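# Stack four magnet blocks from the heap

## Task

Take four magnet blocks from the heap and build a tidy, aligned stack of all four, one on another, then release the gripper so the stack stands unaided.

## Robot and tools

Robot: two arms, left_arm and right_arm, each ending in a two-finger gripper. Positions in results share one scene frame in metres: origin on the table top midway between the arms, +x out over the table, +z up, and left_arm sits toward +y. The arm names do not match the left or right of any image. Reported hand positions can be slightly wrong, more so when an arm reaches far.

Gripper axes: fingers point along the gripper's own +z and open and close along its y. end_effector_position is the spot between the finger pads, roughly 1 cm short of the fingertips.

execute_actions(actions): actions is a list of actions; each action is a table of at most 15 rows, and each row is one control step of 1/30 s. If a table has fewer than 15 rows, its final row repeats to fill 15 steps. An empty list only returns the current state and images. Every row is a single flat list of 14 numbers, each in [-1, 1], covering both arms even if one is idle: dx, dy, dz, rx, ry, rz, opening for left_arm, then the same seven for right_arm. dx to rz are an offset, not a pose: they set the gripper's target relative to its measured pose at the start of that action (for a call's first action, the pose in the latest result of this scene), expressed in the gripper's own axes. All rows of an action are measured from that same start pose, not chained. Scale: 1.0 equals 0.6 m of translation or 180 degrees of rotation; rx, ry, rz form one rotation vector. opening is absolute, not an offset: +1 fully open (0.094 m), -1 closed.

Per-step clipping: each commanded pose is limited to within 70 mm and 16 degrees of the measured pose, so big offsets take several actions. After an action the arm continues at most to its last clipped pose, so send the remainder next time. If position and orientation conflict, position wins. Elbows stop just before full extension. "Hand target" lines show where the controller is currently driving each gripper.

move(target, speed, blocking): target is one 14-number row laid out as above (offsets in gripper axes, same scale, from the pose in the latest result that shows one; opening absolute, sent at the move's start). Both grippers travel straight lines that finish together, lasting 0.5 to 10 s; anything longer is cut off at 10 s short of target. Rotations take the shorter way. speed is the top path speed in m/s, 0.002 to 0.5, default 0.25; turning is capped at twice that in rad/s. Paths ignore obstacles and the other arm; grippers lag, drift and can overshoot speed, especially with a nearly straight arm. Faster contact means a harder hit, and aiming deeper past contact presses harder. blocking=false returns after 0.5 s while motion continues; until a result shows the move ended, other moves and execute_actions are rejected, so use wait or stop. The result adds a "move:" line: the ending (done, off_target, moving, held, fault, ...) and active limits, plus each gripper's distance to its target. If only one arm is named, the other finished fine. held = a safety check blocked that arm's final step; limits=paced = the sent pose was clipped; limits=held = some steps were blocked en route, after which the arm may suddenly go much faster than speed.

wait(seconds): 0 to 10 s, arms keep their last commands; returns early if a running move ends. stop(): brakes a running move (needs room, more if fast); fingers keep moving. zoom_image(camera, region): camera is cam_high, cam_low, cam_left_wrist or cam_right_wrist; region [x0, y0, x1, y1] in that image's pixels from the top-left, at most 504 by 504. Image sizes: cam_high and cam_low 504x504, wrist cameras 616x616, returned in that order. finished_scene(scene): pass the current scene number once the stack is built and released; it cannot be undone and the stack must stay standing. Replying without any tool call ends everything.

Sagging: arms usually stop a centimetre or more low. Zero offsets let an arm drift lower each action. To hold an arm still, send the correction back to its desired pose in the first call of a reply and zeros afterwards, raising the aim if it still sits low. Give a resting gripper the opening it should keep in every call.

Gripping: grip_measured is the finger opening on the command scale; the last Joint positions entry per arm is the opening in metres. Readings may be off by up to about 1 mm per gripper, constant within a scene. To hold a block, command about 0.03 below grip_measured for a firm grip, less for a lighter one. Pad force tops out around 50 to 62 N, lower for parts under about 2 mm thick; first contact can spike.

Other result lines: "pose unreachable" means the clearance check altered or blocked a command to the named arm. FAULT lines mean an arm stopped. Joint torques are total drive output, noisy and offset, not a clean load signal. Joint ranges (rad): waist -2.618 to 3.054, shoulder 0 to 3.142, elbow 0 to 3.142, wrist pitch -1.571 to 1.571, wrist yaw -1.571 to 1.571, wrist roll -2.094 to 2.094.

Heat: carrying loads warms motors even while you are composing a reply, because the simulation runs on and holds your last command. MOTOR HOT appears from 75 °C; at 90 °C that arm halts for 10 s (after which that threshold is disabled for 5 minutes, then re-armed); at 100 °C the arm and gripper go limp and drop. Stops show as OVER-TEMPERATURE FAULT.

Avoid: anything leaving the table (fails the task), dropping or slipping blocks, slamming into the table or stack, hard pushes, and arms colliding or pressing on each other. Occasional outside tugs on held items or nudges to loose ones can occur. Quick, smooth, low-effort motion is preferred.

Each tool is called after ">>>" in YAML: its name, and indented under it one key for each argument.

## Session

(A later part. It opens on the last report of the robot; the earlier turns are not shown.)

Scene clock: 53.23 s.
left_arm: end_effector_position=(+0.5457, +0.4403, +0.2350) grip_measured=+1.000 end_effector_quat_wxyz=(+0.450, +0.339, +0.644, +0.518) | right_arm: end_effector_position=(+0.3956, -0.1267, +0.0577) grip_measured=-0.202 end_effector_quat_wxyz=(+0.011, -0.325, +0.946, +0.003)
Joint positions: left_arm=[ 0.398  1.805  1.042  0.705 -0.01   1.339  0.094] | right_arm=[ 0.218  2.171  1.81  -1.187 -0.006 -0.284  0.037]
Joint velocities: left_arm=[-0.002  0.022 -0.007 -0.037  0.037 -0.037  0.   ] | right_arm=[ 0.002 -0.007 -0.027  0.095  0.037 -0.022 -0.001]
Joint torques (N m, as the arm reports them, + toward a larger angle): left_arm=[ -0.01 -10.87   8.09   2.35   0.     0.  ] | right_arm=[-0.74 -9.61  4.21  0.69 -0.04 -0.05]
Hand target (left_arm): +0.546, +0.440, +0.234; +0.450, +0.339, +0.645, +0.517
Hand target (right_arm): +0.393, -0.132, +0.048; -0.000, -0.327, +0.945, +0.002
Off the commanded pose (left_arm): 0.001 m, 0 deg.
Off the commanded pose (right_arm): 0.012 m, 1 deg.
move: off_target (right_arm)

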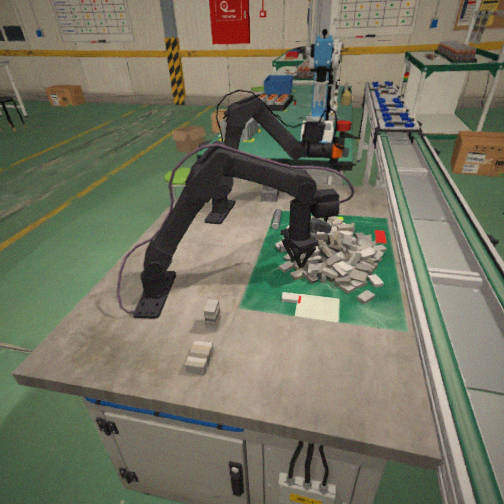

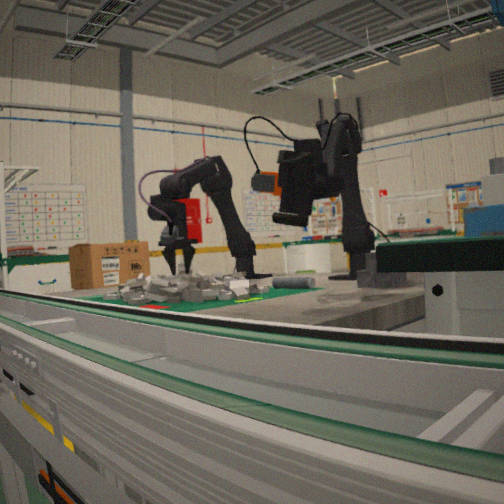

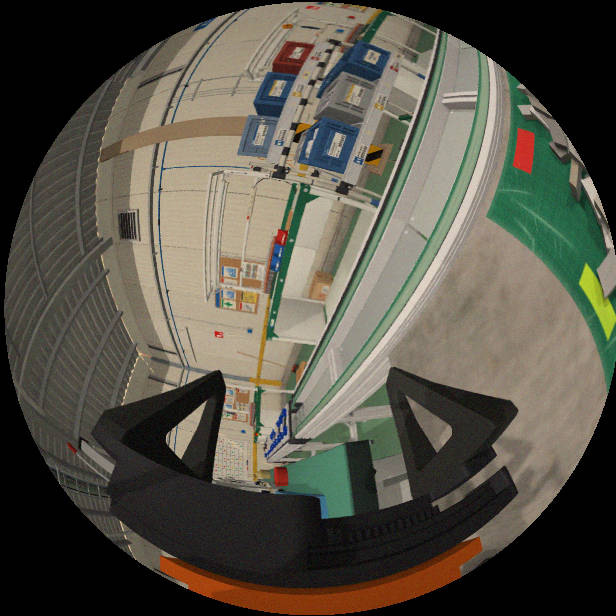

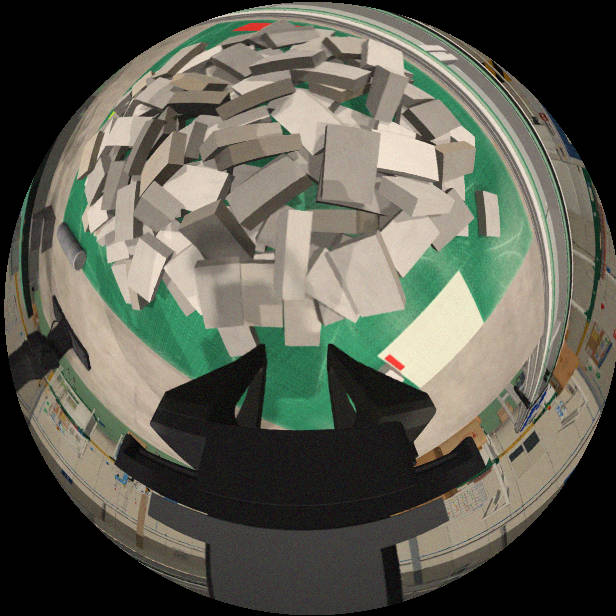

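>>> move:
  target: [0,0,0,0,0,0,1,0.02,-0.01,0.055,0,0.006,0,-0.2]
  speed: 0.06

>>> zoom_image:
  camera: "cam_right_wrist"
  region: [200, 240, 400, 440]

Scene clock: 56.23 s.
left_arm: end_effector_position=(+0.5457, +0.4403, +0.2356) grip_measured=+1.000 end_effector_quat_wxyz=(+0.451, +0.338, +0.643, +0.519) | right_arm: end_effector_position=(+0.3923, -0.1330, +0.0318) grip_measured=-0.202 end_effector_quat_wxyz=(+0.010, -0.324, +0.946, +0.003)
Joint positions: left_arm=[ 0.398  1.805  1.042  0.707 -0.01   1.339  0.094] | right_arm=[ 0.207  2.171  1.705 -1.086 -0.006 -0.293  0.037]
Joint velocities: left_arm=[-0.007 -0.017 -0.012  0.037  0.037  0.022  0.   ] | right_arm=[-0.007 -0.002  0.002  0.081 -0.037 -0.022  0.   ]
Joint torques (N m, as the arm reports them, + toward a larger angle): left_arm=[ -0.01 -10.87   8.1    2.34  -0.01   0.  ] | right_arm=[ -0.68 -10.01   4.14   0.7    0.02  -0.07]
Hand target (left_arm): +0.546, +0.440, +0.235; +0.450, +0.339, +0.644, +0.518
Hand target (right_arm): +0.390, -0.138, +0.025; +0.002, -0.325, +0.946, +0.000
Off the commanded pose (left_arm): 0.001 m, 0 deg.
Off the commanded pose (right_arm): 0.009 m, 1 deg.
move: done

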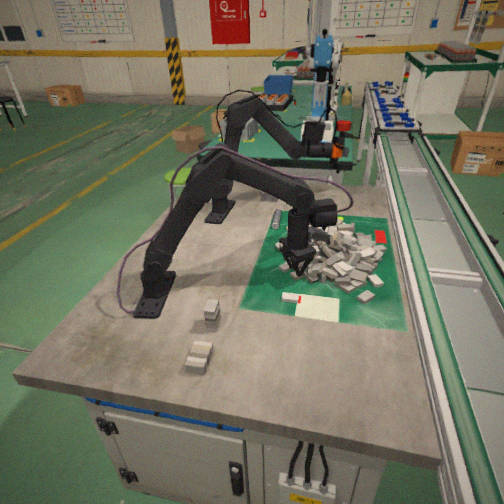

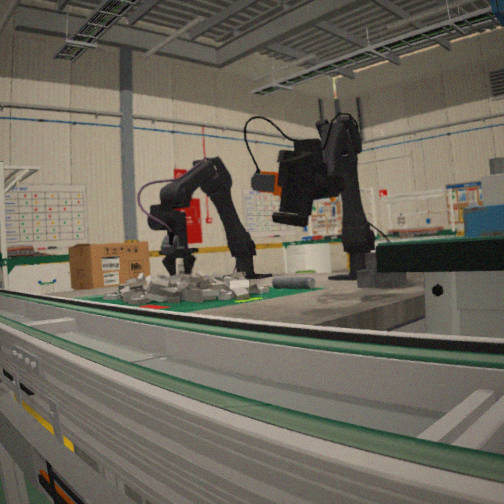

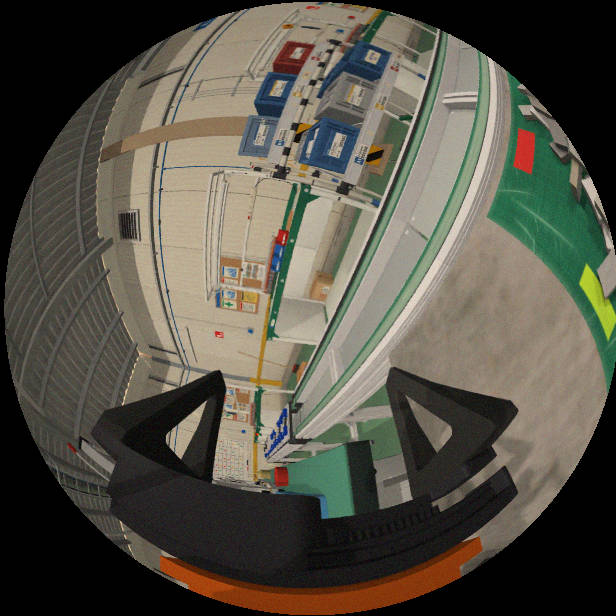

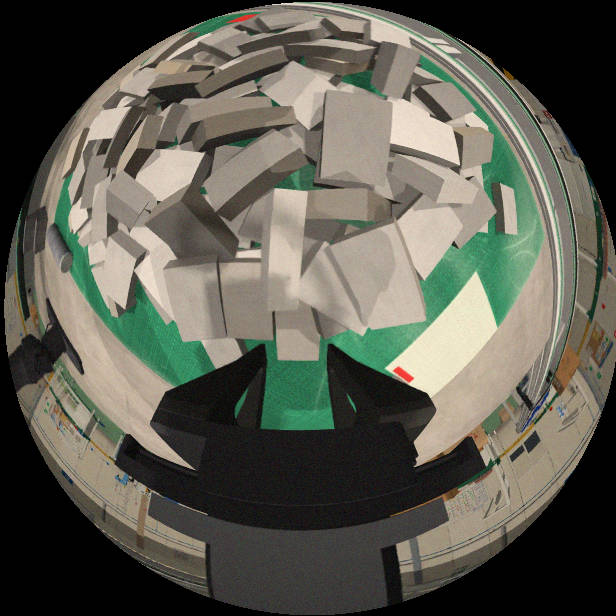

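Region (200, 240, 400, 440) of cam_right_wrist's 616x616 image, scaled by 2.520, with more detail than that image has.

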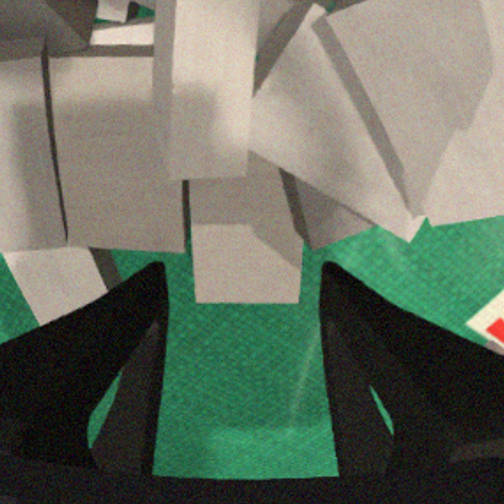

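>>> move:
  target: [0,0,0,0,0,0,1,0.009,0,0.042,0,0.004,0,-0.2]
  speed: 0.03

>>> zoom_image:
  camera: "cam_right_wrist"
  region: [200, 240, 400, 440]

Scene clock: 58.87 s.
left_arm: end_effector_position=(+0.5457, +0.4403, +0.2363) grip_measured=+1.000 end_effector_quat_wxyz=(+0.452, +0.338, +0.642, +0.519) | right_arm: end_effector_position=(+0.3915, -0.1334, +0.0192) grip_measured=-0.202 end_effector_quat_wxyz=(+0.014, -0.324, +0.946, +0.003)
Joint positions: left_arm=[ 0.398  1.805  1.042  0.71  -0.01   1.339  0.094] | right_arm=[ 0.207  2.171  1.654 -1.025 -0.006 -0.293  0.037]
Joint velocities: left_arm=[-0.007 -0.007 -0.007 -0.022 -0.051  0.007  0.   ] | right_arm=[ 0.002 -0.017  0.007  0.007 -0.022  0.037 -0.   ]
Joint torques (N m, as the arm reports them, + toward a larger angle): left_arm=[ -0.01 -10.86   8.1    2.34  -0.01   0.  ] | right_arm=[-0.26 -8.88  4.09  0.81  0.01 -0.02]
Hand target (left_arm): +0.546, +0.440, +0.236; +0.451, +0.338, +0.643, +0.519
Hand target (right_arm): +0.388, -0.136, +0.007; +0.004, -0.324, +0.946, +0.001
Off the commanded pose (left_arm): 0.001 m, 0 deg.
Off the commanded pose (right_arm): 0.013 m, 1 deg.
move: off_target (right_arm)

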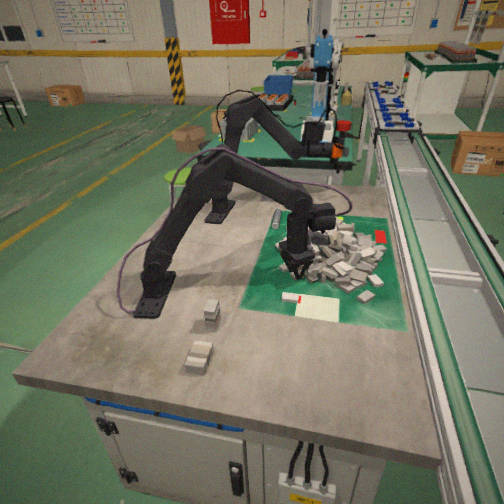

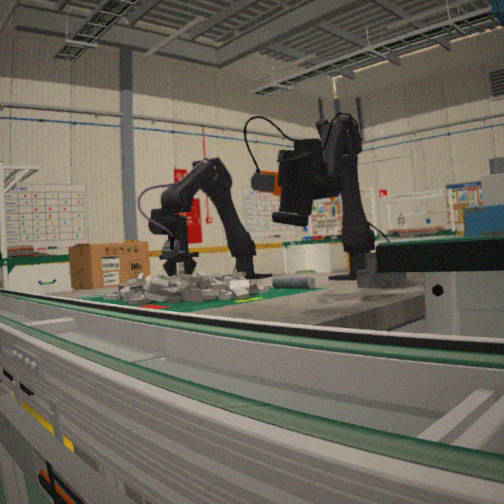

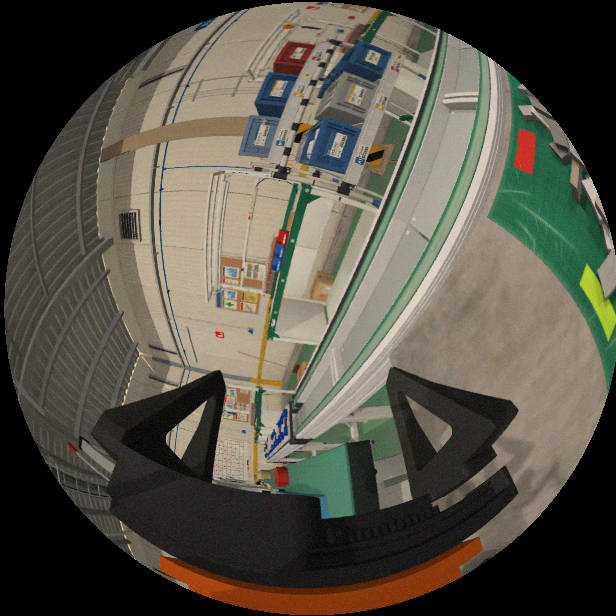

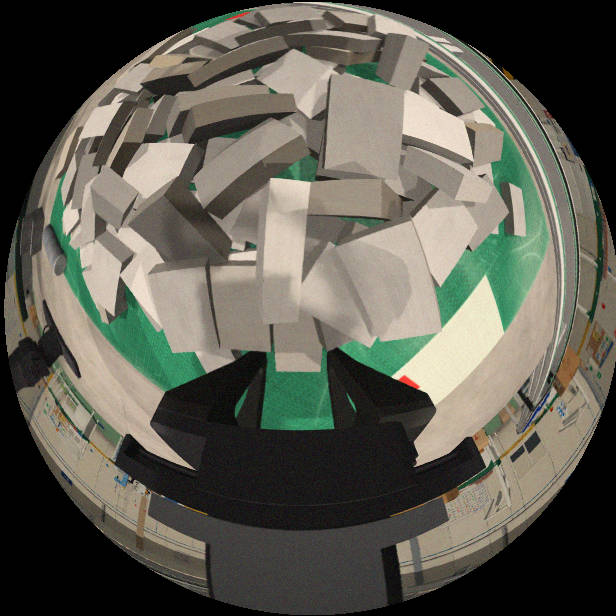

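Region (200, 240, 400, 440) of cam_right_wrist's 616x616 image, scaled by 2.520, with more detail than that image has.

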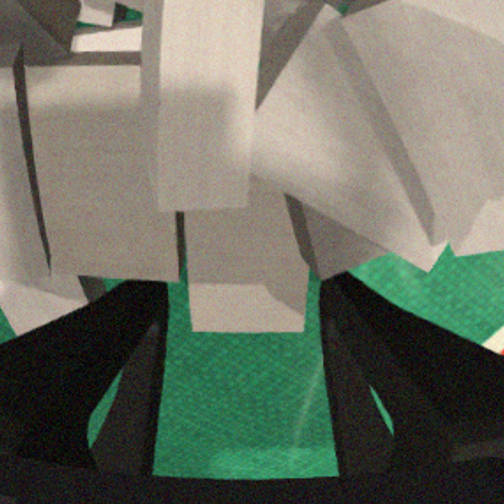

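>>> move:
  target: [0,0,0,0,0,0,1,0.01,0,0.024,0,0.006,0,-0.2]
  speed: 0.03

>>> zoom_image:
  camera: "cam_right_wrist"
  region: [200, 240, 400, 440]

Scene clock: 60.53 s.
left_arm: end_effector_position=(+0.5458, +0.4403, +0.2369) grip_measured=+1.000 end_effector_quat_wxyz=(+0.452, +0.337, +0.641, +0.520) | right_arm: end_effector_position=(+0.3900, -0.1339, +0.0154) grip_measured=-0.202 end_effector_quat_wxyz=(+0.013, -0.324, +0.946, +0.003)
Joint positions: left_arm=[ 0.398  1.805  1.042  0.712 -0.01   1.339  0.094] | right_arm=[ 0.207  2.171  1.638 -1.012 -0.006 -0.293  0.037]
Joint velocities: left_arm=[-0.007  0.027  0.002  0.007  0.022  0.007  0.   ] | right_arm=[-0.007 -0.012  0.007 -0.066  0.007 -0.022  0.   ]
Joint torques (N m, as the arm reports them, + toward a larger angle): left_arm=[ -0.01 -10.87   8.08   2.34   0.     0.  ] | right_arm=[-0.14 -9.49  3.83  0.87  0.04  0.  ]
Hand target (left_arm): +0.546, +0.440, +0.236; +0.452, +0.338, +0.642, +0.519
Hand target (right_arm): +0.387, -0.137, +0.005; +0.005, -0.324, +0.946, +0.000
Off the commanded pose (left_arm): 0.001 m, 0 deg.
Off the commanded pose (right_arm): 0.012 m, 1 deg.
move: off_target (right_arm)

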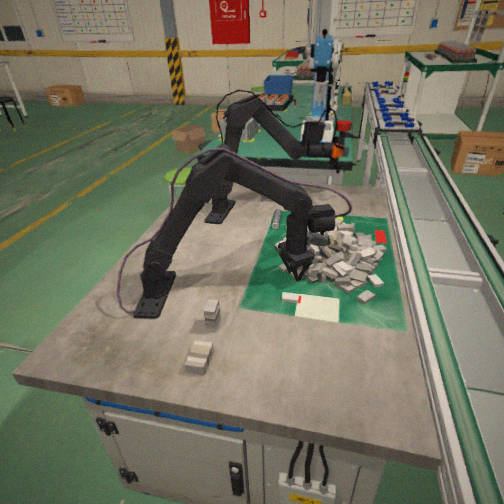

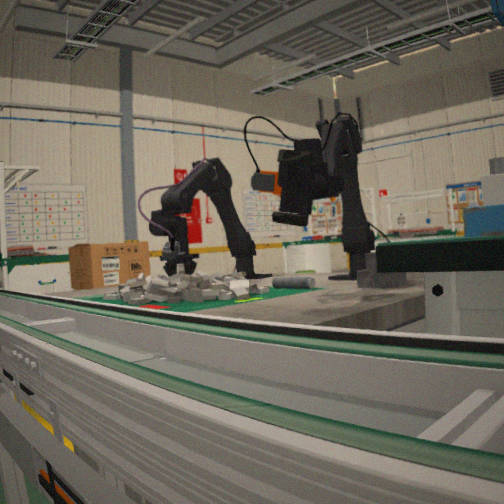

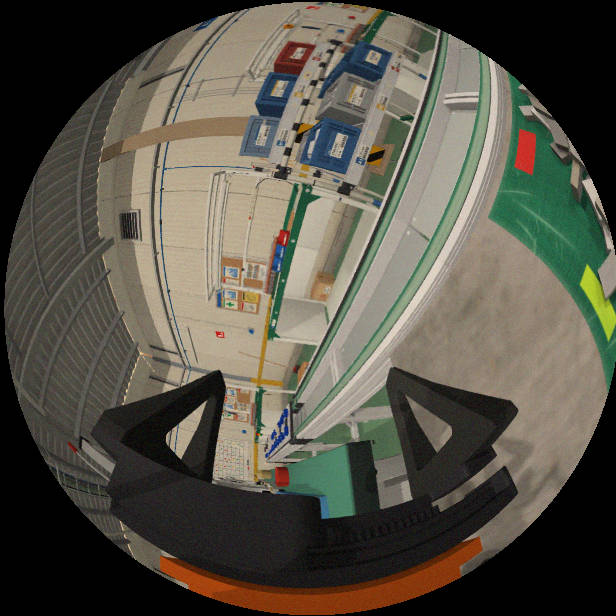

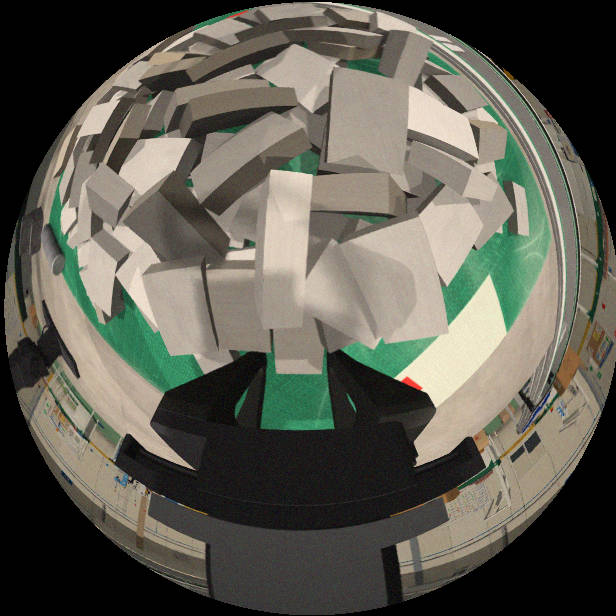

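Region (200, 240, 400, 440) of cam_right_wrist's 616x616 image, scaled by 2.520, with more detail than that image has.

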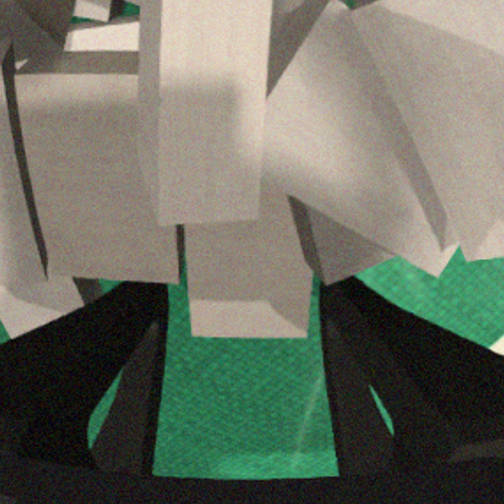

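Close, then drag out along the axis.

>>> execute_actions:
  actions:
    - [[0,0,0,0,0,0,1,0,0,0.01,0,0,0,-0.3],[0,0,0,0,0,0,1,0,0,0.01,0,0,0,-0.33],[0,0,0,0,0,0,1,0,0,0.01,0,0,0,-0.36],[0,0,0,0,0,0,1,0,0,0.01,0,0,0,-0.38],[0,0,0,0,0,0,1,0,0,0.01,0,0,0,-0.40],[0,0,0,0,0,0,1,0,0,0.01,0,0,0,-0.42],[0,0,0,0,0,0,1,0,0,0.01,0,0,0,-0.44],[0,0,0,0,0,0,1,0,0,0.01,0,0,0,-0.46],[0,0,0,0,0,0,1,0,0,0.01,0,0,0,-0.48]]

>>> move:
  target: [0,0,0,0,0,0,1,0.075,0,-0.004,0,0,0,-0.48]
  speed: 0.04

>>> zoom_image:
  camera: "cam_right_wrist"
  region: [200, 240, 400, 440]

Scene clock: 62.60 s.
left_arm: end_effector_position=(+0.5458, +0.4403, +0.2375) grip_measured=+1.000 end_effector_quat_wxyz=(+0.453, +0.337, +0.641, +0.521) | right_arm: end_effector_position=(+0.3903, -0.1345, +0.0154) grip_measured=-0.437 end_effector_quat_wxyz=(+0.013, -0.324, +0.946, +0.002)
Joint positions: left_arm=[ 0.398  1.805  1.042  0.715 -0.01   1.339  0.094] | right_arm=[ 0.207  2.171  1.638 -1.011 -0.002 -0.293  0.026]
Joint velocities: left_arm=[-0.002  0.002 -0.017 -0.037  0.007  0.037  0.   ] | right_arm=[-0.007  0.007 -0.002 -0.007 -0.037 -0.022  0.   ]
Joint torques (N m, as the arm reports them, + toward a larger angle): left_arm=[ -0.01 -10.86   8.1    2.34  -0.01   0.  ] | right_arm=[ 0.07 -9.63  4.59  0.88 -0.04  0.01]
Hand target (left_arm): +0.546, +0.440, +0.237; +0.452, +0.337, +0.641, +0.520
Hand target (right_arm): +0.390, -0.134, +0.010; +0.013, -0.324, +0.946, +0.003
Off the commanded pose (left_arm): 0.001 m, 0 deg.
Off the commanded pose (right_arm): 0.006 m, 0 deg.

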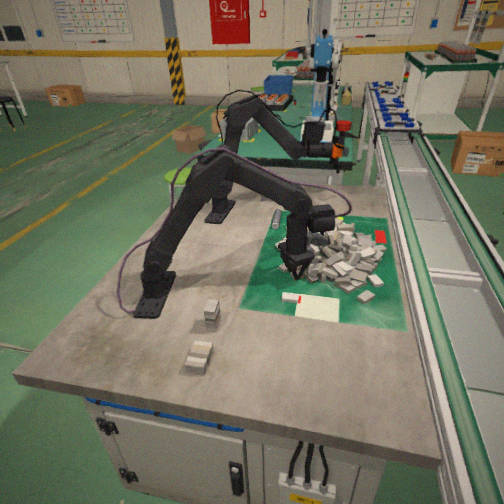

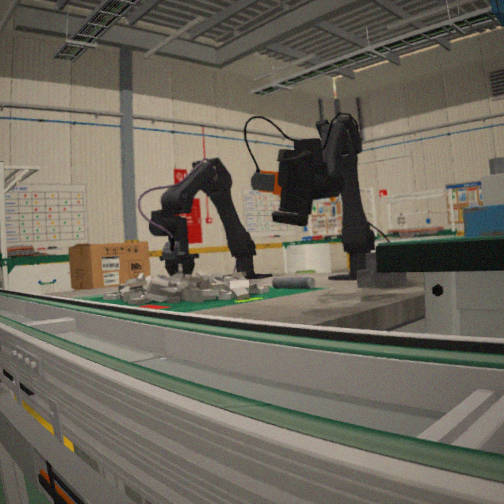

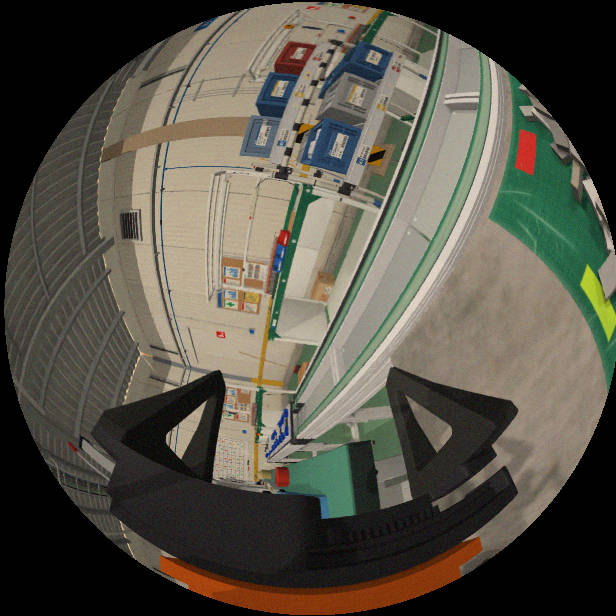

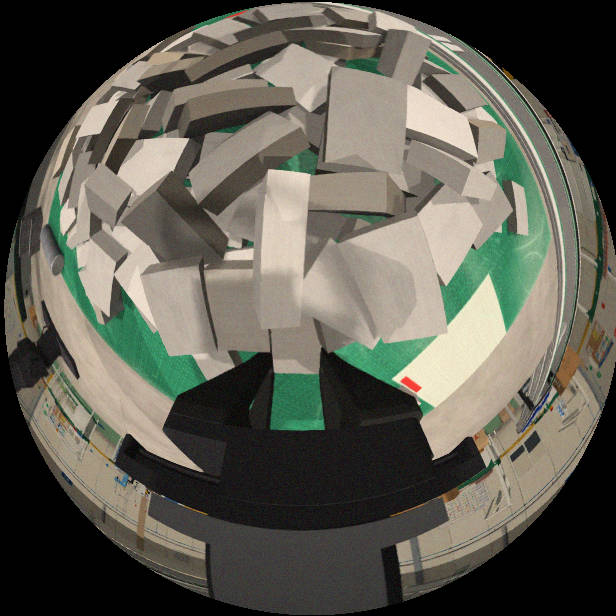

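Scene clock: 64.03 s.
left_arm: end_effector_position=(+0.5458, +0.4403, +0.2382) grip_measured=+1.000 end_effector_quat_wxyz=(+0.453, +0.336, +0.640, +0.521) | right_arm: end_effector_position=(+0.3570, -0.1579, +0.0147) grip_measured=-0.437 end_effector_quat_wxyz=(+0.010, -0.323, +0.946, +0.001)
Joint positions: left_arm=[ 0.398  1.805  1.042  0.718 -0.01   1.339  0.094] | right_arm=[ 0.181  2.034  1.421 -0.938 -0.002 -0.317  0.026]
Joint velocities: left_arm=[-0.002 -0.012  0.002  0.007 -0.051 -0.051  0.   ] | right_arm=[-0.002  0.002 -0.002  0.007 -0.051 -0.066  0.002]
Joint torques (N m, as the arm reports them, + toward a larger angle): left_arm=[ -0.01 -10.87   8.09   2.34  -0.01   0.  ] | right_arm=[ -0.82 -10.62   3.75   0.71  -0.06  -0.11]
Hand target (left_arm): +0.546, +0.440, +0.238; +0.453, +0.337, +0.641, +0.521
Hand target (right_arm): +0.355, -0.162, +0.017; +0.013, -0.324, +0.946, +0.002
Off the commanded pose (left_arm): 0.001 m, 0 deg.
Off the commanded pose (right_arm): 0.005 m, 0 deg.
move: done

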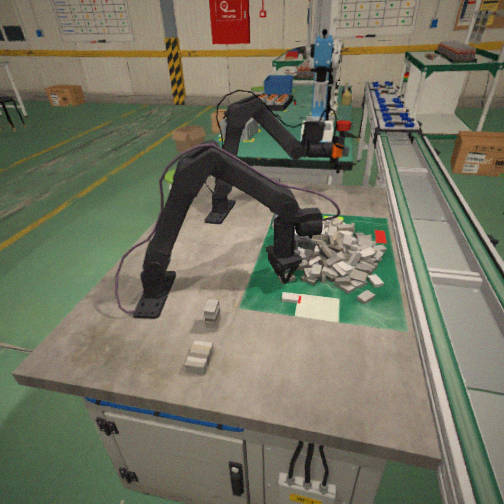

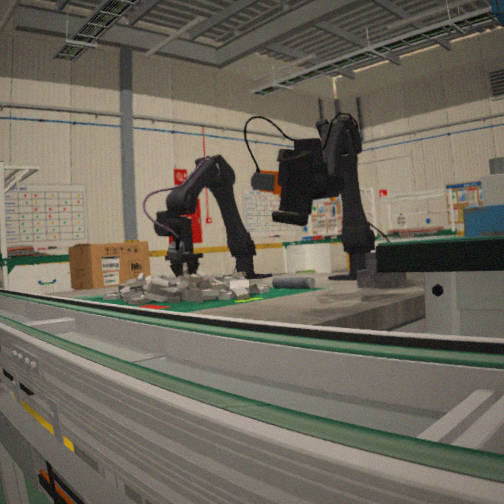

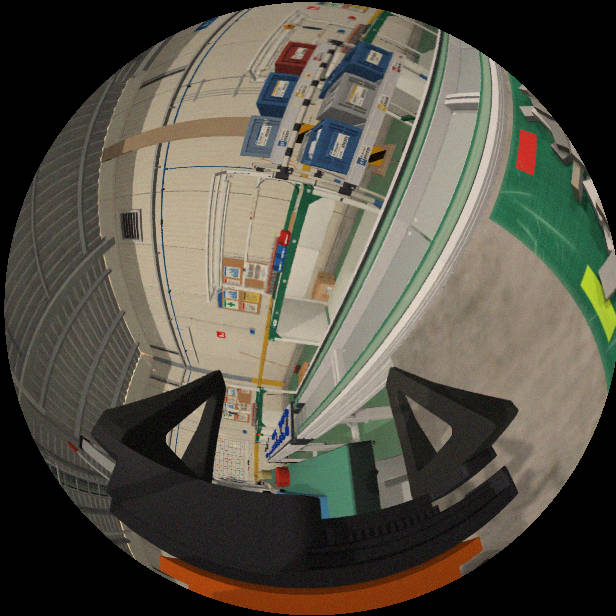

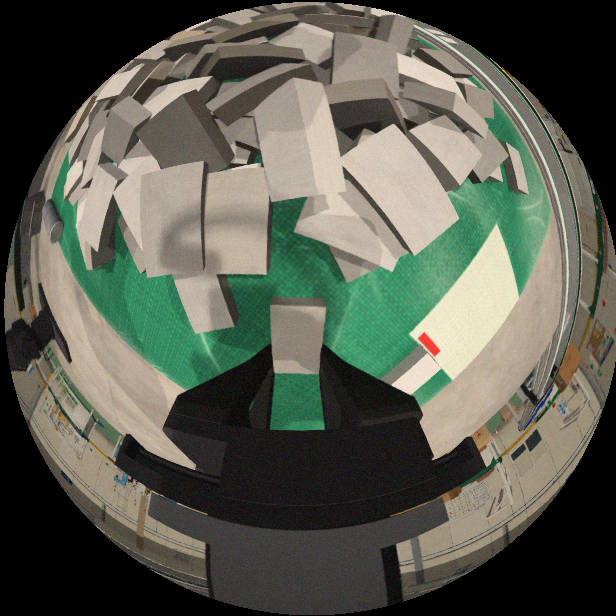

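Region (200, 240, 400, 440) of cam_right_wrist's 616x616 image, scaled by 2.520, with more detail than that image has.

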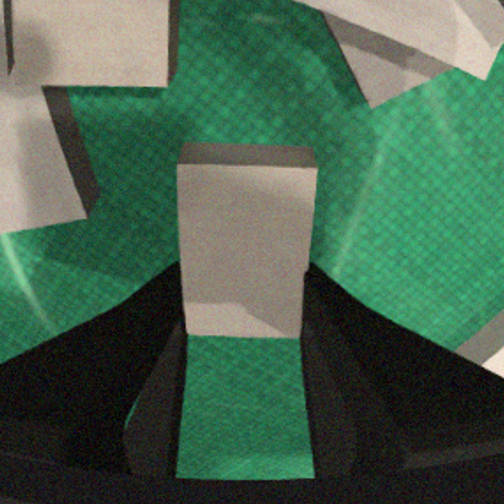

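>>> move:
  target: [0,0,0,0,0,0,1,0.058,-0.128,-0.07,0,0,0.2125,-0.48]
  speed: 0.15

>>> zoom_image:
  camera: "cam_right_wrist"
  region: [200, 240, 400, 440]

>>> zoom_image:
  camera: "cam_high"
  region: [250, 250, 330, 320]

Scene clock: 70.43 s.
left_arm: end_effector_position=(+0.5459, +0.4403, +0.2388) grip_measured=+1.000 end_effector_quat_wxyz=(+0.454, +0.336, +0.639, +0.522) | right_arm: end_effector_position=(+0.3669, -0.2398, +0.0376) grip_measured=-0.437 end_effector_quat_wxyz=(-0.015, -0.005, +1.000, -0.001)
Joint positions: left_arm=[ 0.398  1.805  1.042  0.72  -0.01   1.339  0.094] | right_arm=[-0.039  2.016  1.491 -1.075 -0.002  0.11   0.026]
Joint velocities: left_arm=[-0.012 -0.017  0.012 -0.037  0.007 -0.022  0.   ] | right_arm=[-0.017 -0.012 -0.002  0.022 -0.022  0.022 -0.   ]
Joint torques (N m, as the arm reports them, + toward a larger angle): left_arm=[ -0.02 -10.87   8.09   2.34  -0.01  -0.01] | right_arm=[ -0.64 -11.32   7.65   0.38  -0.07   0.1 ]
Hand target (left_arm): +0.546, +0.440, +0.238; +0.453, +0.337, +0.640, +0.521
Hand target (right_arm): +0.376, -0.241, +0.056; +0.009, +0.005, +1.000, +0.004
Off the commanded pose (left_arm): 0.001 m, 0 deg.
Off the commanded pose (right_arm): 0.021 m, 3 deg.
move: off_target (right_arm)

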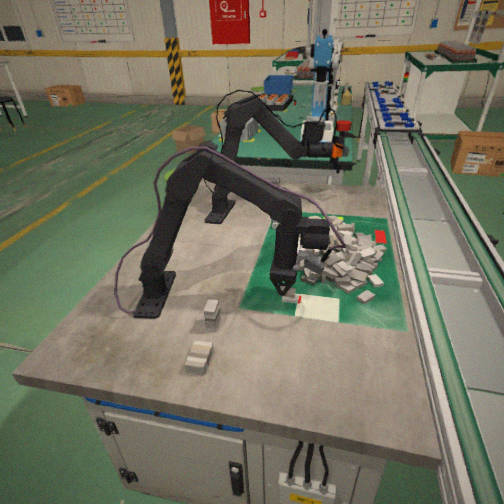

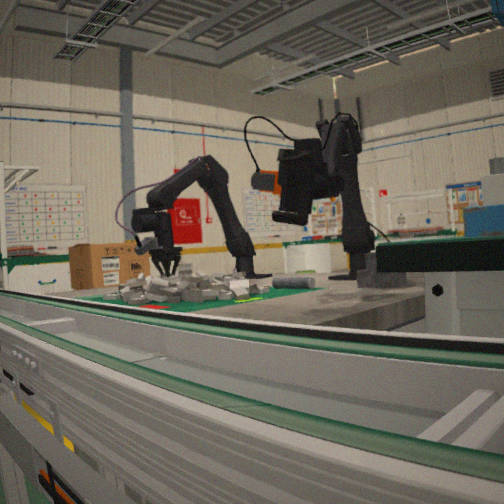

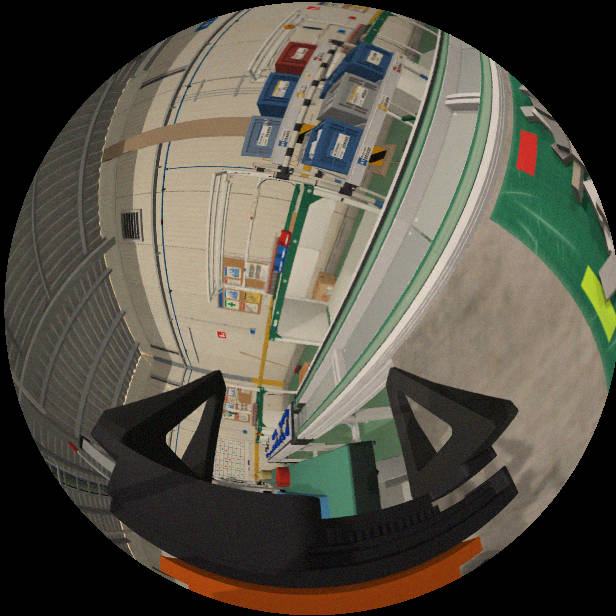

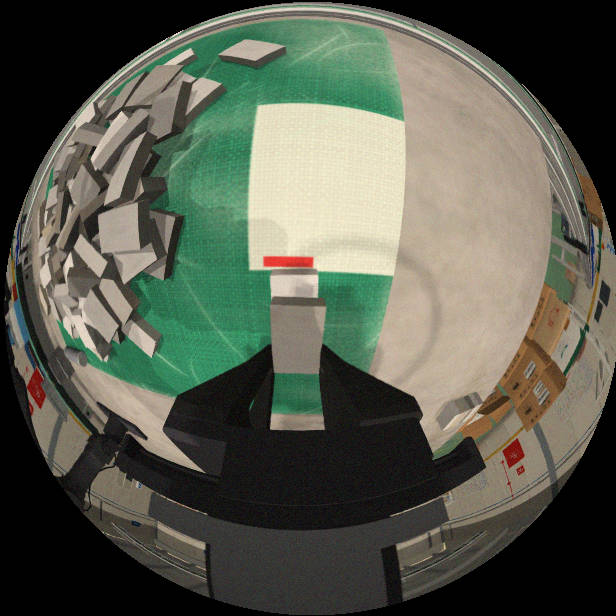

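Region (200, 240, 400, 440) of cam_right_wrist's 616x616 image, scaled by 2.520, with more detail than that image has.

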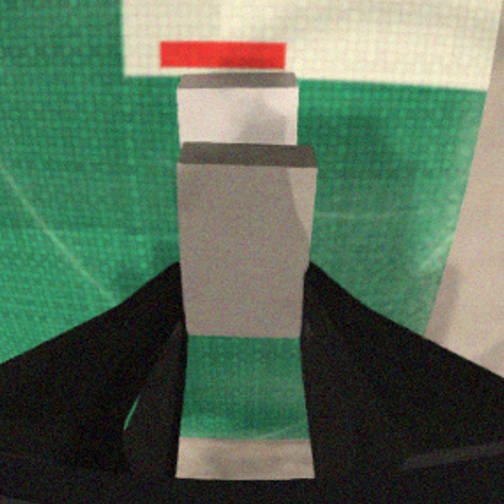

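Region (250, 250, 330, 320) of cam_high's 504x504 image, scaled by 6.300, with more detail than that image has; it fills the top 441 rows of this view, and the rest is white.

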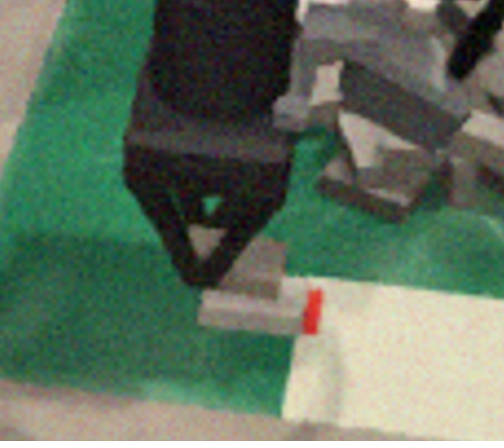

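>>> move:
  target: [0,0,0,0,0,0,1,-0.014,0.007,0.018,0,-0.012,0.004,-0.48]
  speed: 0.03

>>> zoom_image:
  camera: "cam_right_wrist"
  region: [200, 240, 400, 440]

>>> zoom_image:
  camera: "cam_high"
  region: [250, 250, 330, 320]

Scene clock: 72.90 s.
left_arm: end_effector_position=(+0.5459, +0.4403, +0.2394) grip_measured=+1.000 end_effector_quat_wxyz=(+0.455, +0.336, +0.638, +0.523) | right_arm: end_effector_position=(+0.3783, -0.2385, +0.0341) grip_measured=-0.437 end_effector_quat_wxyz=(+0.010, +0.001, +1.000, +0.002)
Joint positions: left_arm=[ 0.398  1.805  1.042  0.723 -0.01   1.339  0.094] | right_arm=[-0.039  2.016  1.477 -1.01  -0.002  0.123  0.026]
Joint velocities: left_arm=[-0.022 -0.002  0.017  0.051 -0.022  0.022  0.   ] | right_arm=[-0.007 -0.002  0.012  0.051  0.007  0.051  0.   ]
Joint torques (N m, as the arm reports them, + toward a larger angle): left_arm=[ -0.02 -10.87   8.09   2.34  -0.01   0.  ] | right_arm=[ 0.94 -8.44  4.22  0.74 -0.01  0.09]
Hand target (left_arm): +0.546, +0.440, +0.239; +0.454, +0.336, +0.639, +0.522
Hand target (right_arm): +0.375, -0.236, +0.027; +0.004, +0.001, +1.000, -0.001
Off the commanded pose (left_arm): 0.001 m, 0 deg.
Off the commanded pose (right_arm): 0.009 m, 1 deg.
move: done

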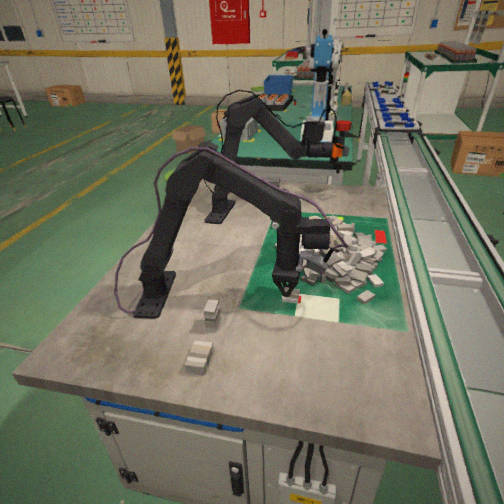

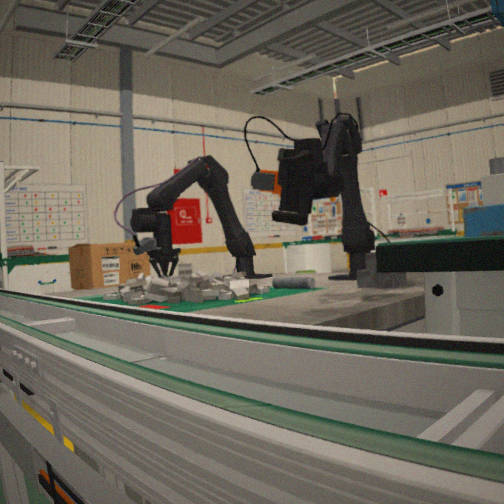

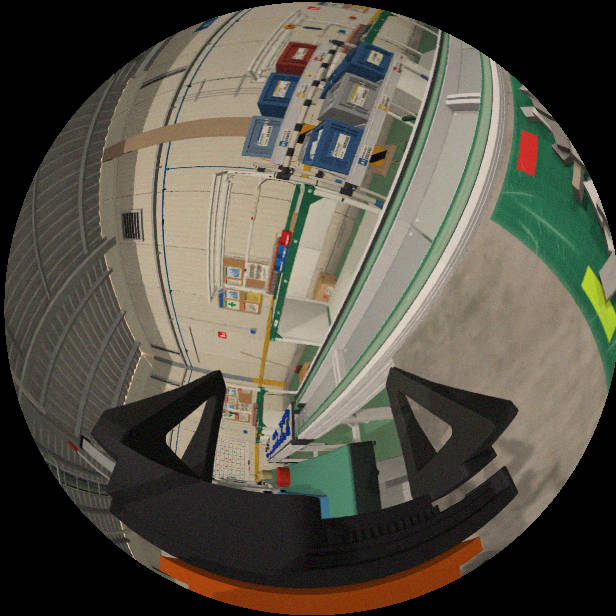

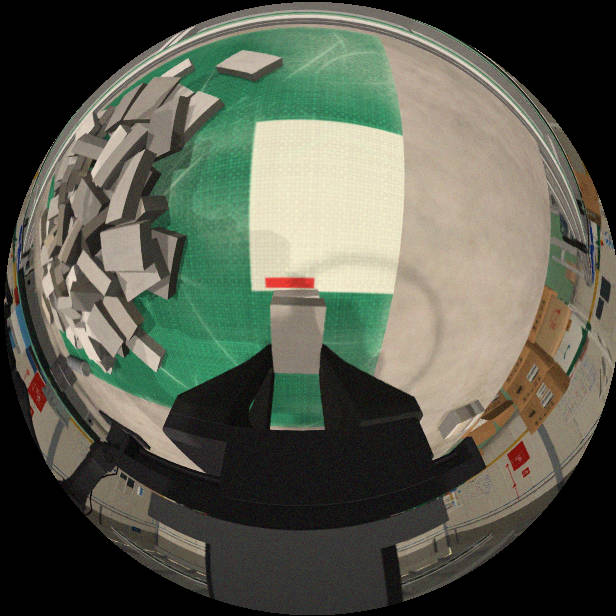

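Region (200, 240, 400, 440) of cam_right_wrist's 616x616 image, scaled by 2.520, with more detail than that image has.

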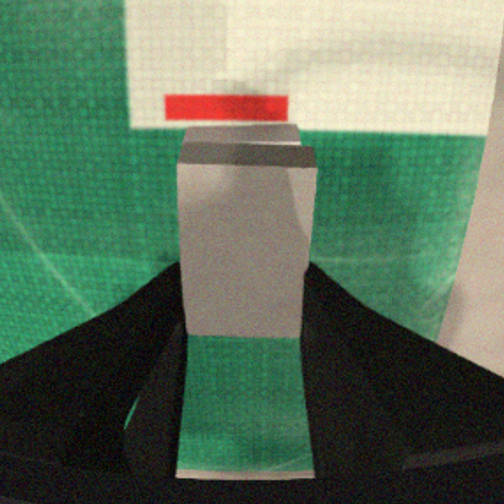

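Region (250, 250, 330, 320) of cam_high's 504x504 image, scaled by 6.300, with more detail than that image has; it fills the top 441 rows of this view, and the rest is white.

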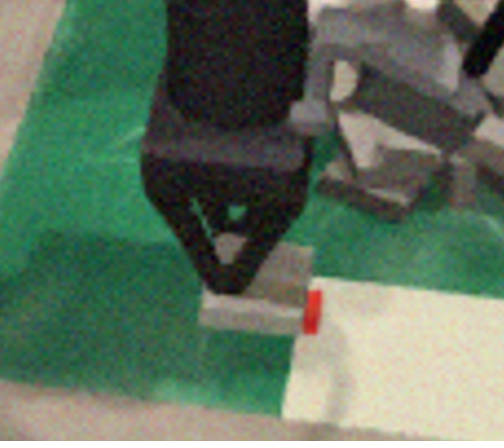

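>>> move:
  target: [0,0,0,0,0,0,1,0.012,0.006,0.024,0,0.003,0.002,-0.48]
  speed: 0.02

>>> zoom_image:
  camera: "cam_right_wrist"
  region: [200, 240, 400, 440]

>>> zoom_image:
  camera: "cam_high"
  region: [250, 250, 330, 320]

Scene clock: 75.33 s.
left_arm: end_effector_position=(+0.5459, +0.4404, +0.2401) grip_measured=+1.000 end_effector_quat_wxyz=(+0.455, +0.335, +0.638, +0.523) | right_arm: end_effector_position=(+0.3750, -0.2389, +0.0260) grip_measured=-0.437 end_effector_quat_wxyz=(+0.009, +0.005, +1.000, +0.002)
Joint positions: left_arm=[ 0.398  1.805  1.042  0.725 -0.01   1.339  0.094] | right_arm=[-0.039  2.016  1.443 -0.98  -0.002  0.13   0.026]
Joint velocities: left_arm=[ 0.002 -0.012  0.002 -0.051 -0.037 -0.022  0.   ] | right_arm=[ 0.022 -0.007  0.017  0.007  0.007 -0.007  0.   ]
Joint torques (N m, as the arm reports them, + toward a larger angle): left_arm=[ -0.02 -10.87   8.08   2.34  -0.01   0.  ] | right_arm=[ 1.11 -8.97  3.78  0.83 -0.06  0.08]
Hand target (left_arm): +0.546, +0.440, +0.239; +0.455, +0.336, +0.638, +0.523
Hand target (right_arm): +0.371, -0.235, +0.020; +0.005, +0.004, +1.000, +0.002
Off the commanded pose (left_arm): 0.001 m, 0 deg.
Off the commanded pose (right_arm): 0.008 m, 0 deg.
move: done

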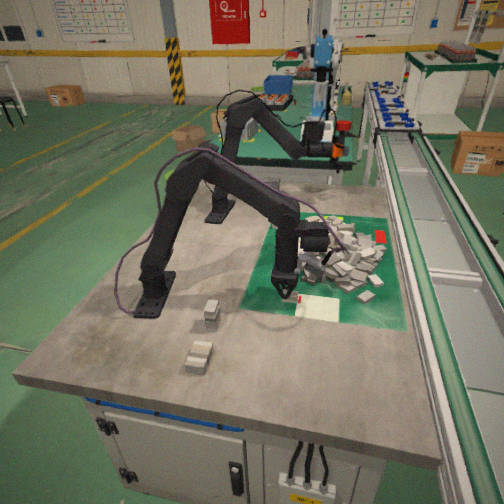

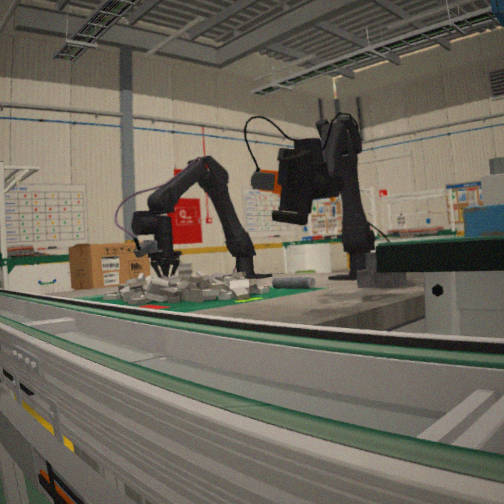

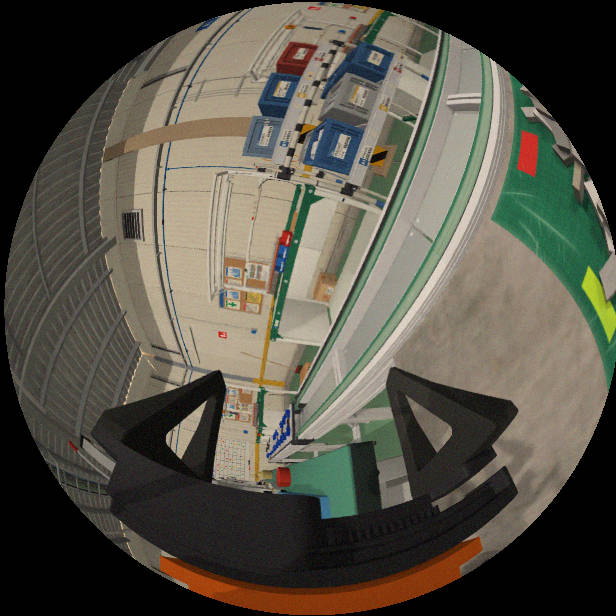

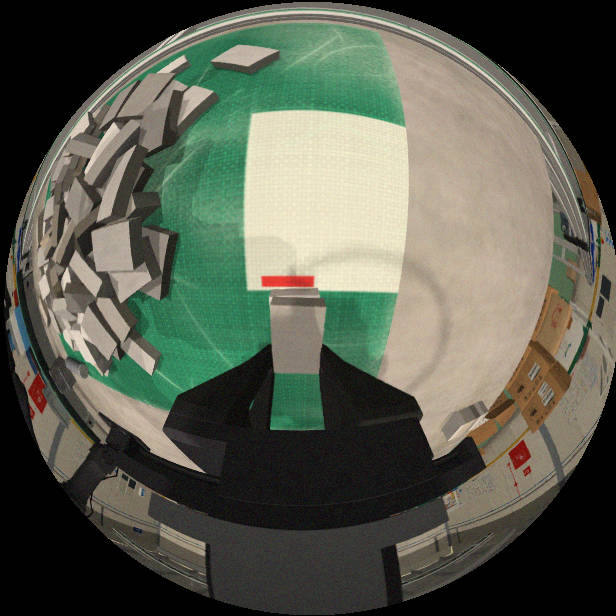

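Region (200, 240, 400, 440) of cam_right_wrist's 616x616 image, scaled by 2.520, with more detail than that image has.

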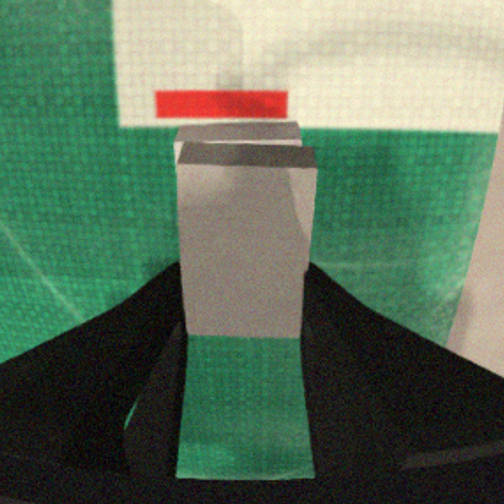

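Region (250, 250, 330, 320) of cam_high's 504x504 image, scaled by 6.300, with more detail than that image has; it fills the top 441 rows of this view, and the rest is white.

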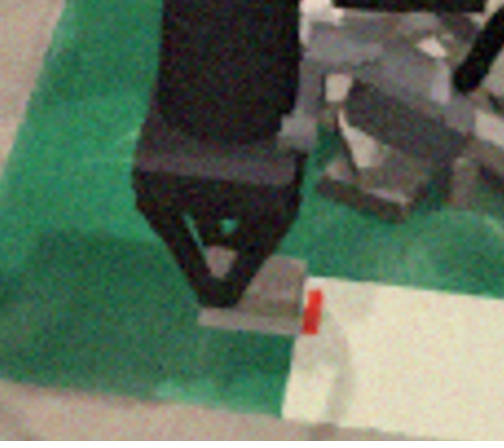

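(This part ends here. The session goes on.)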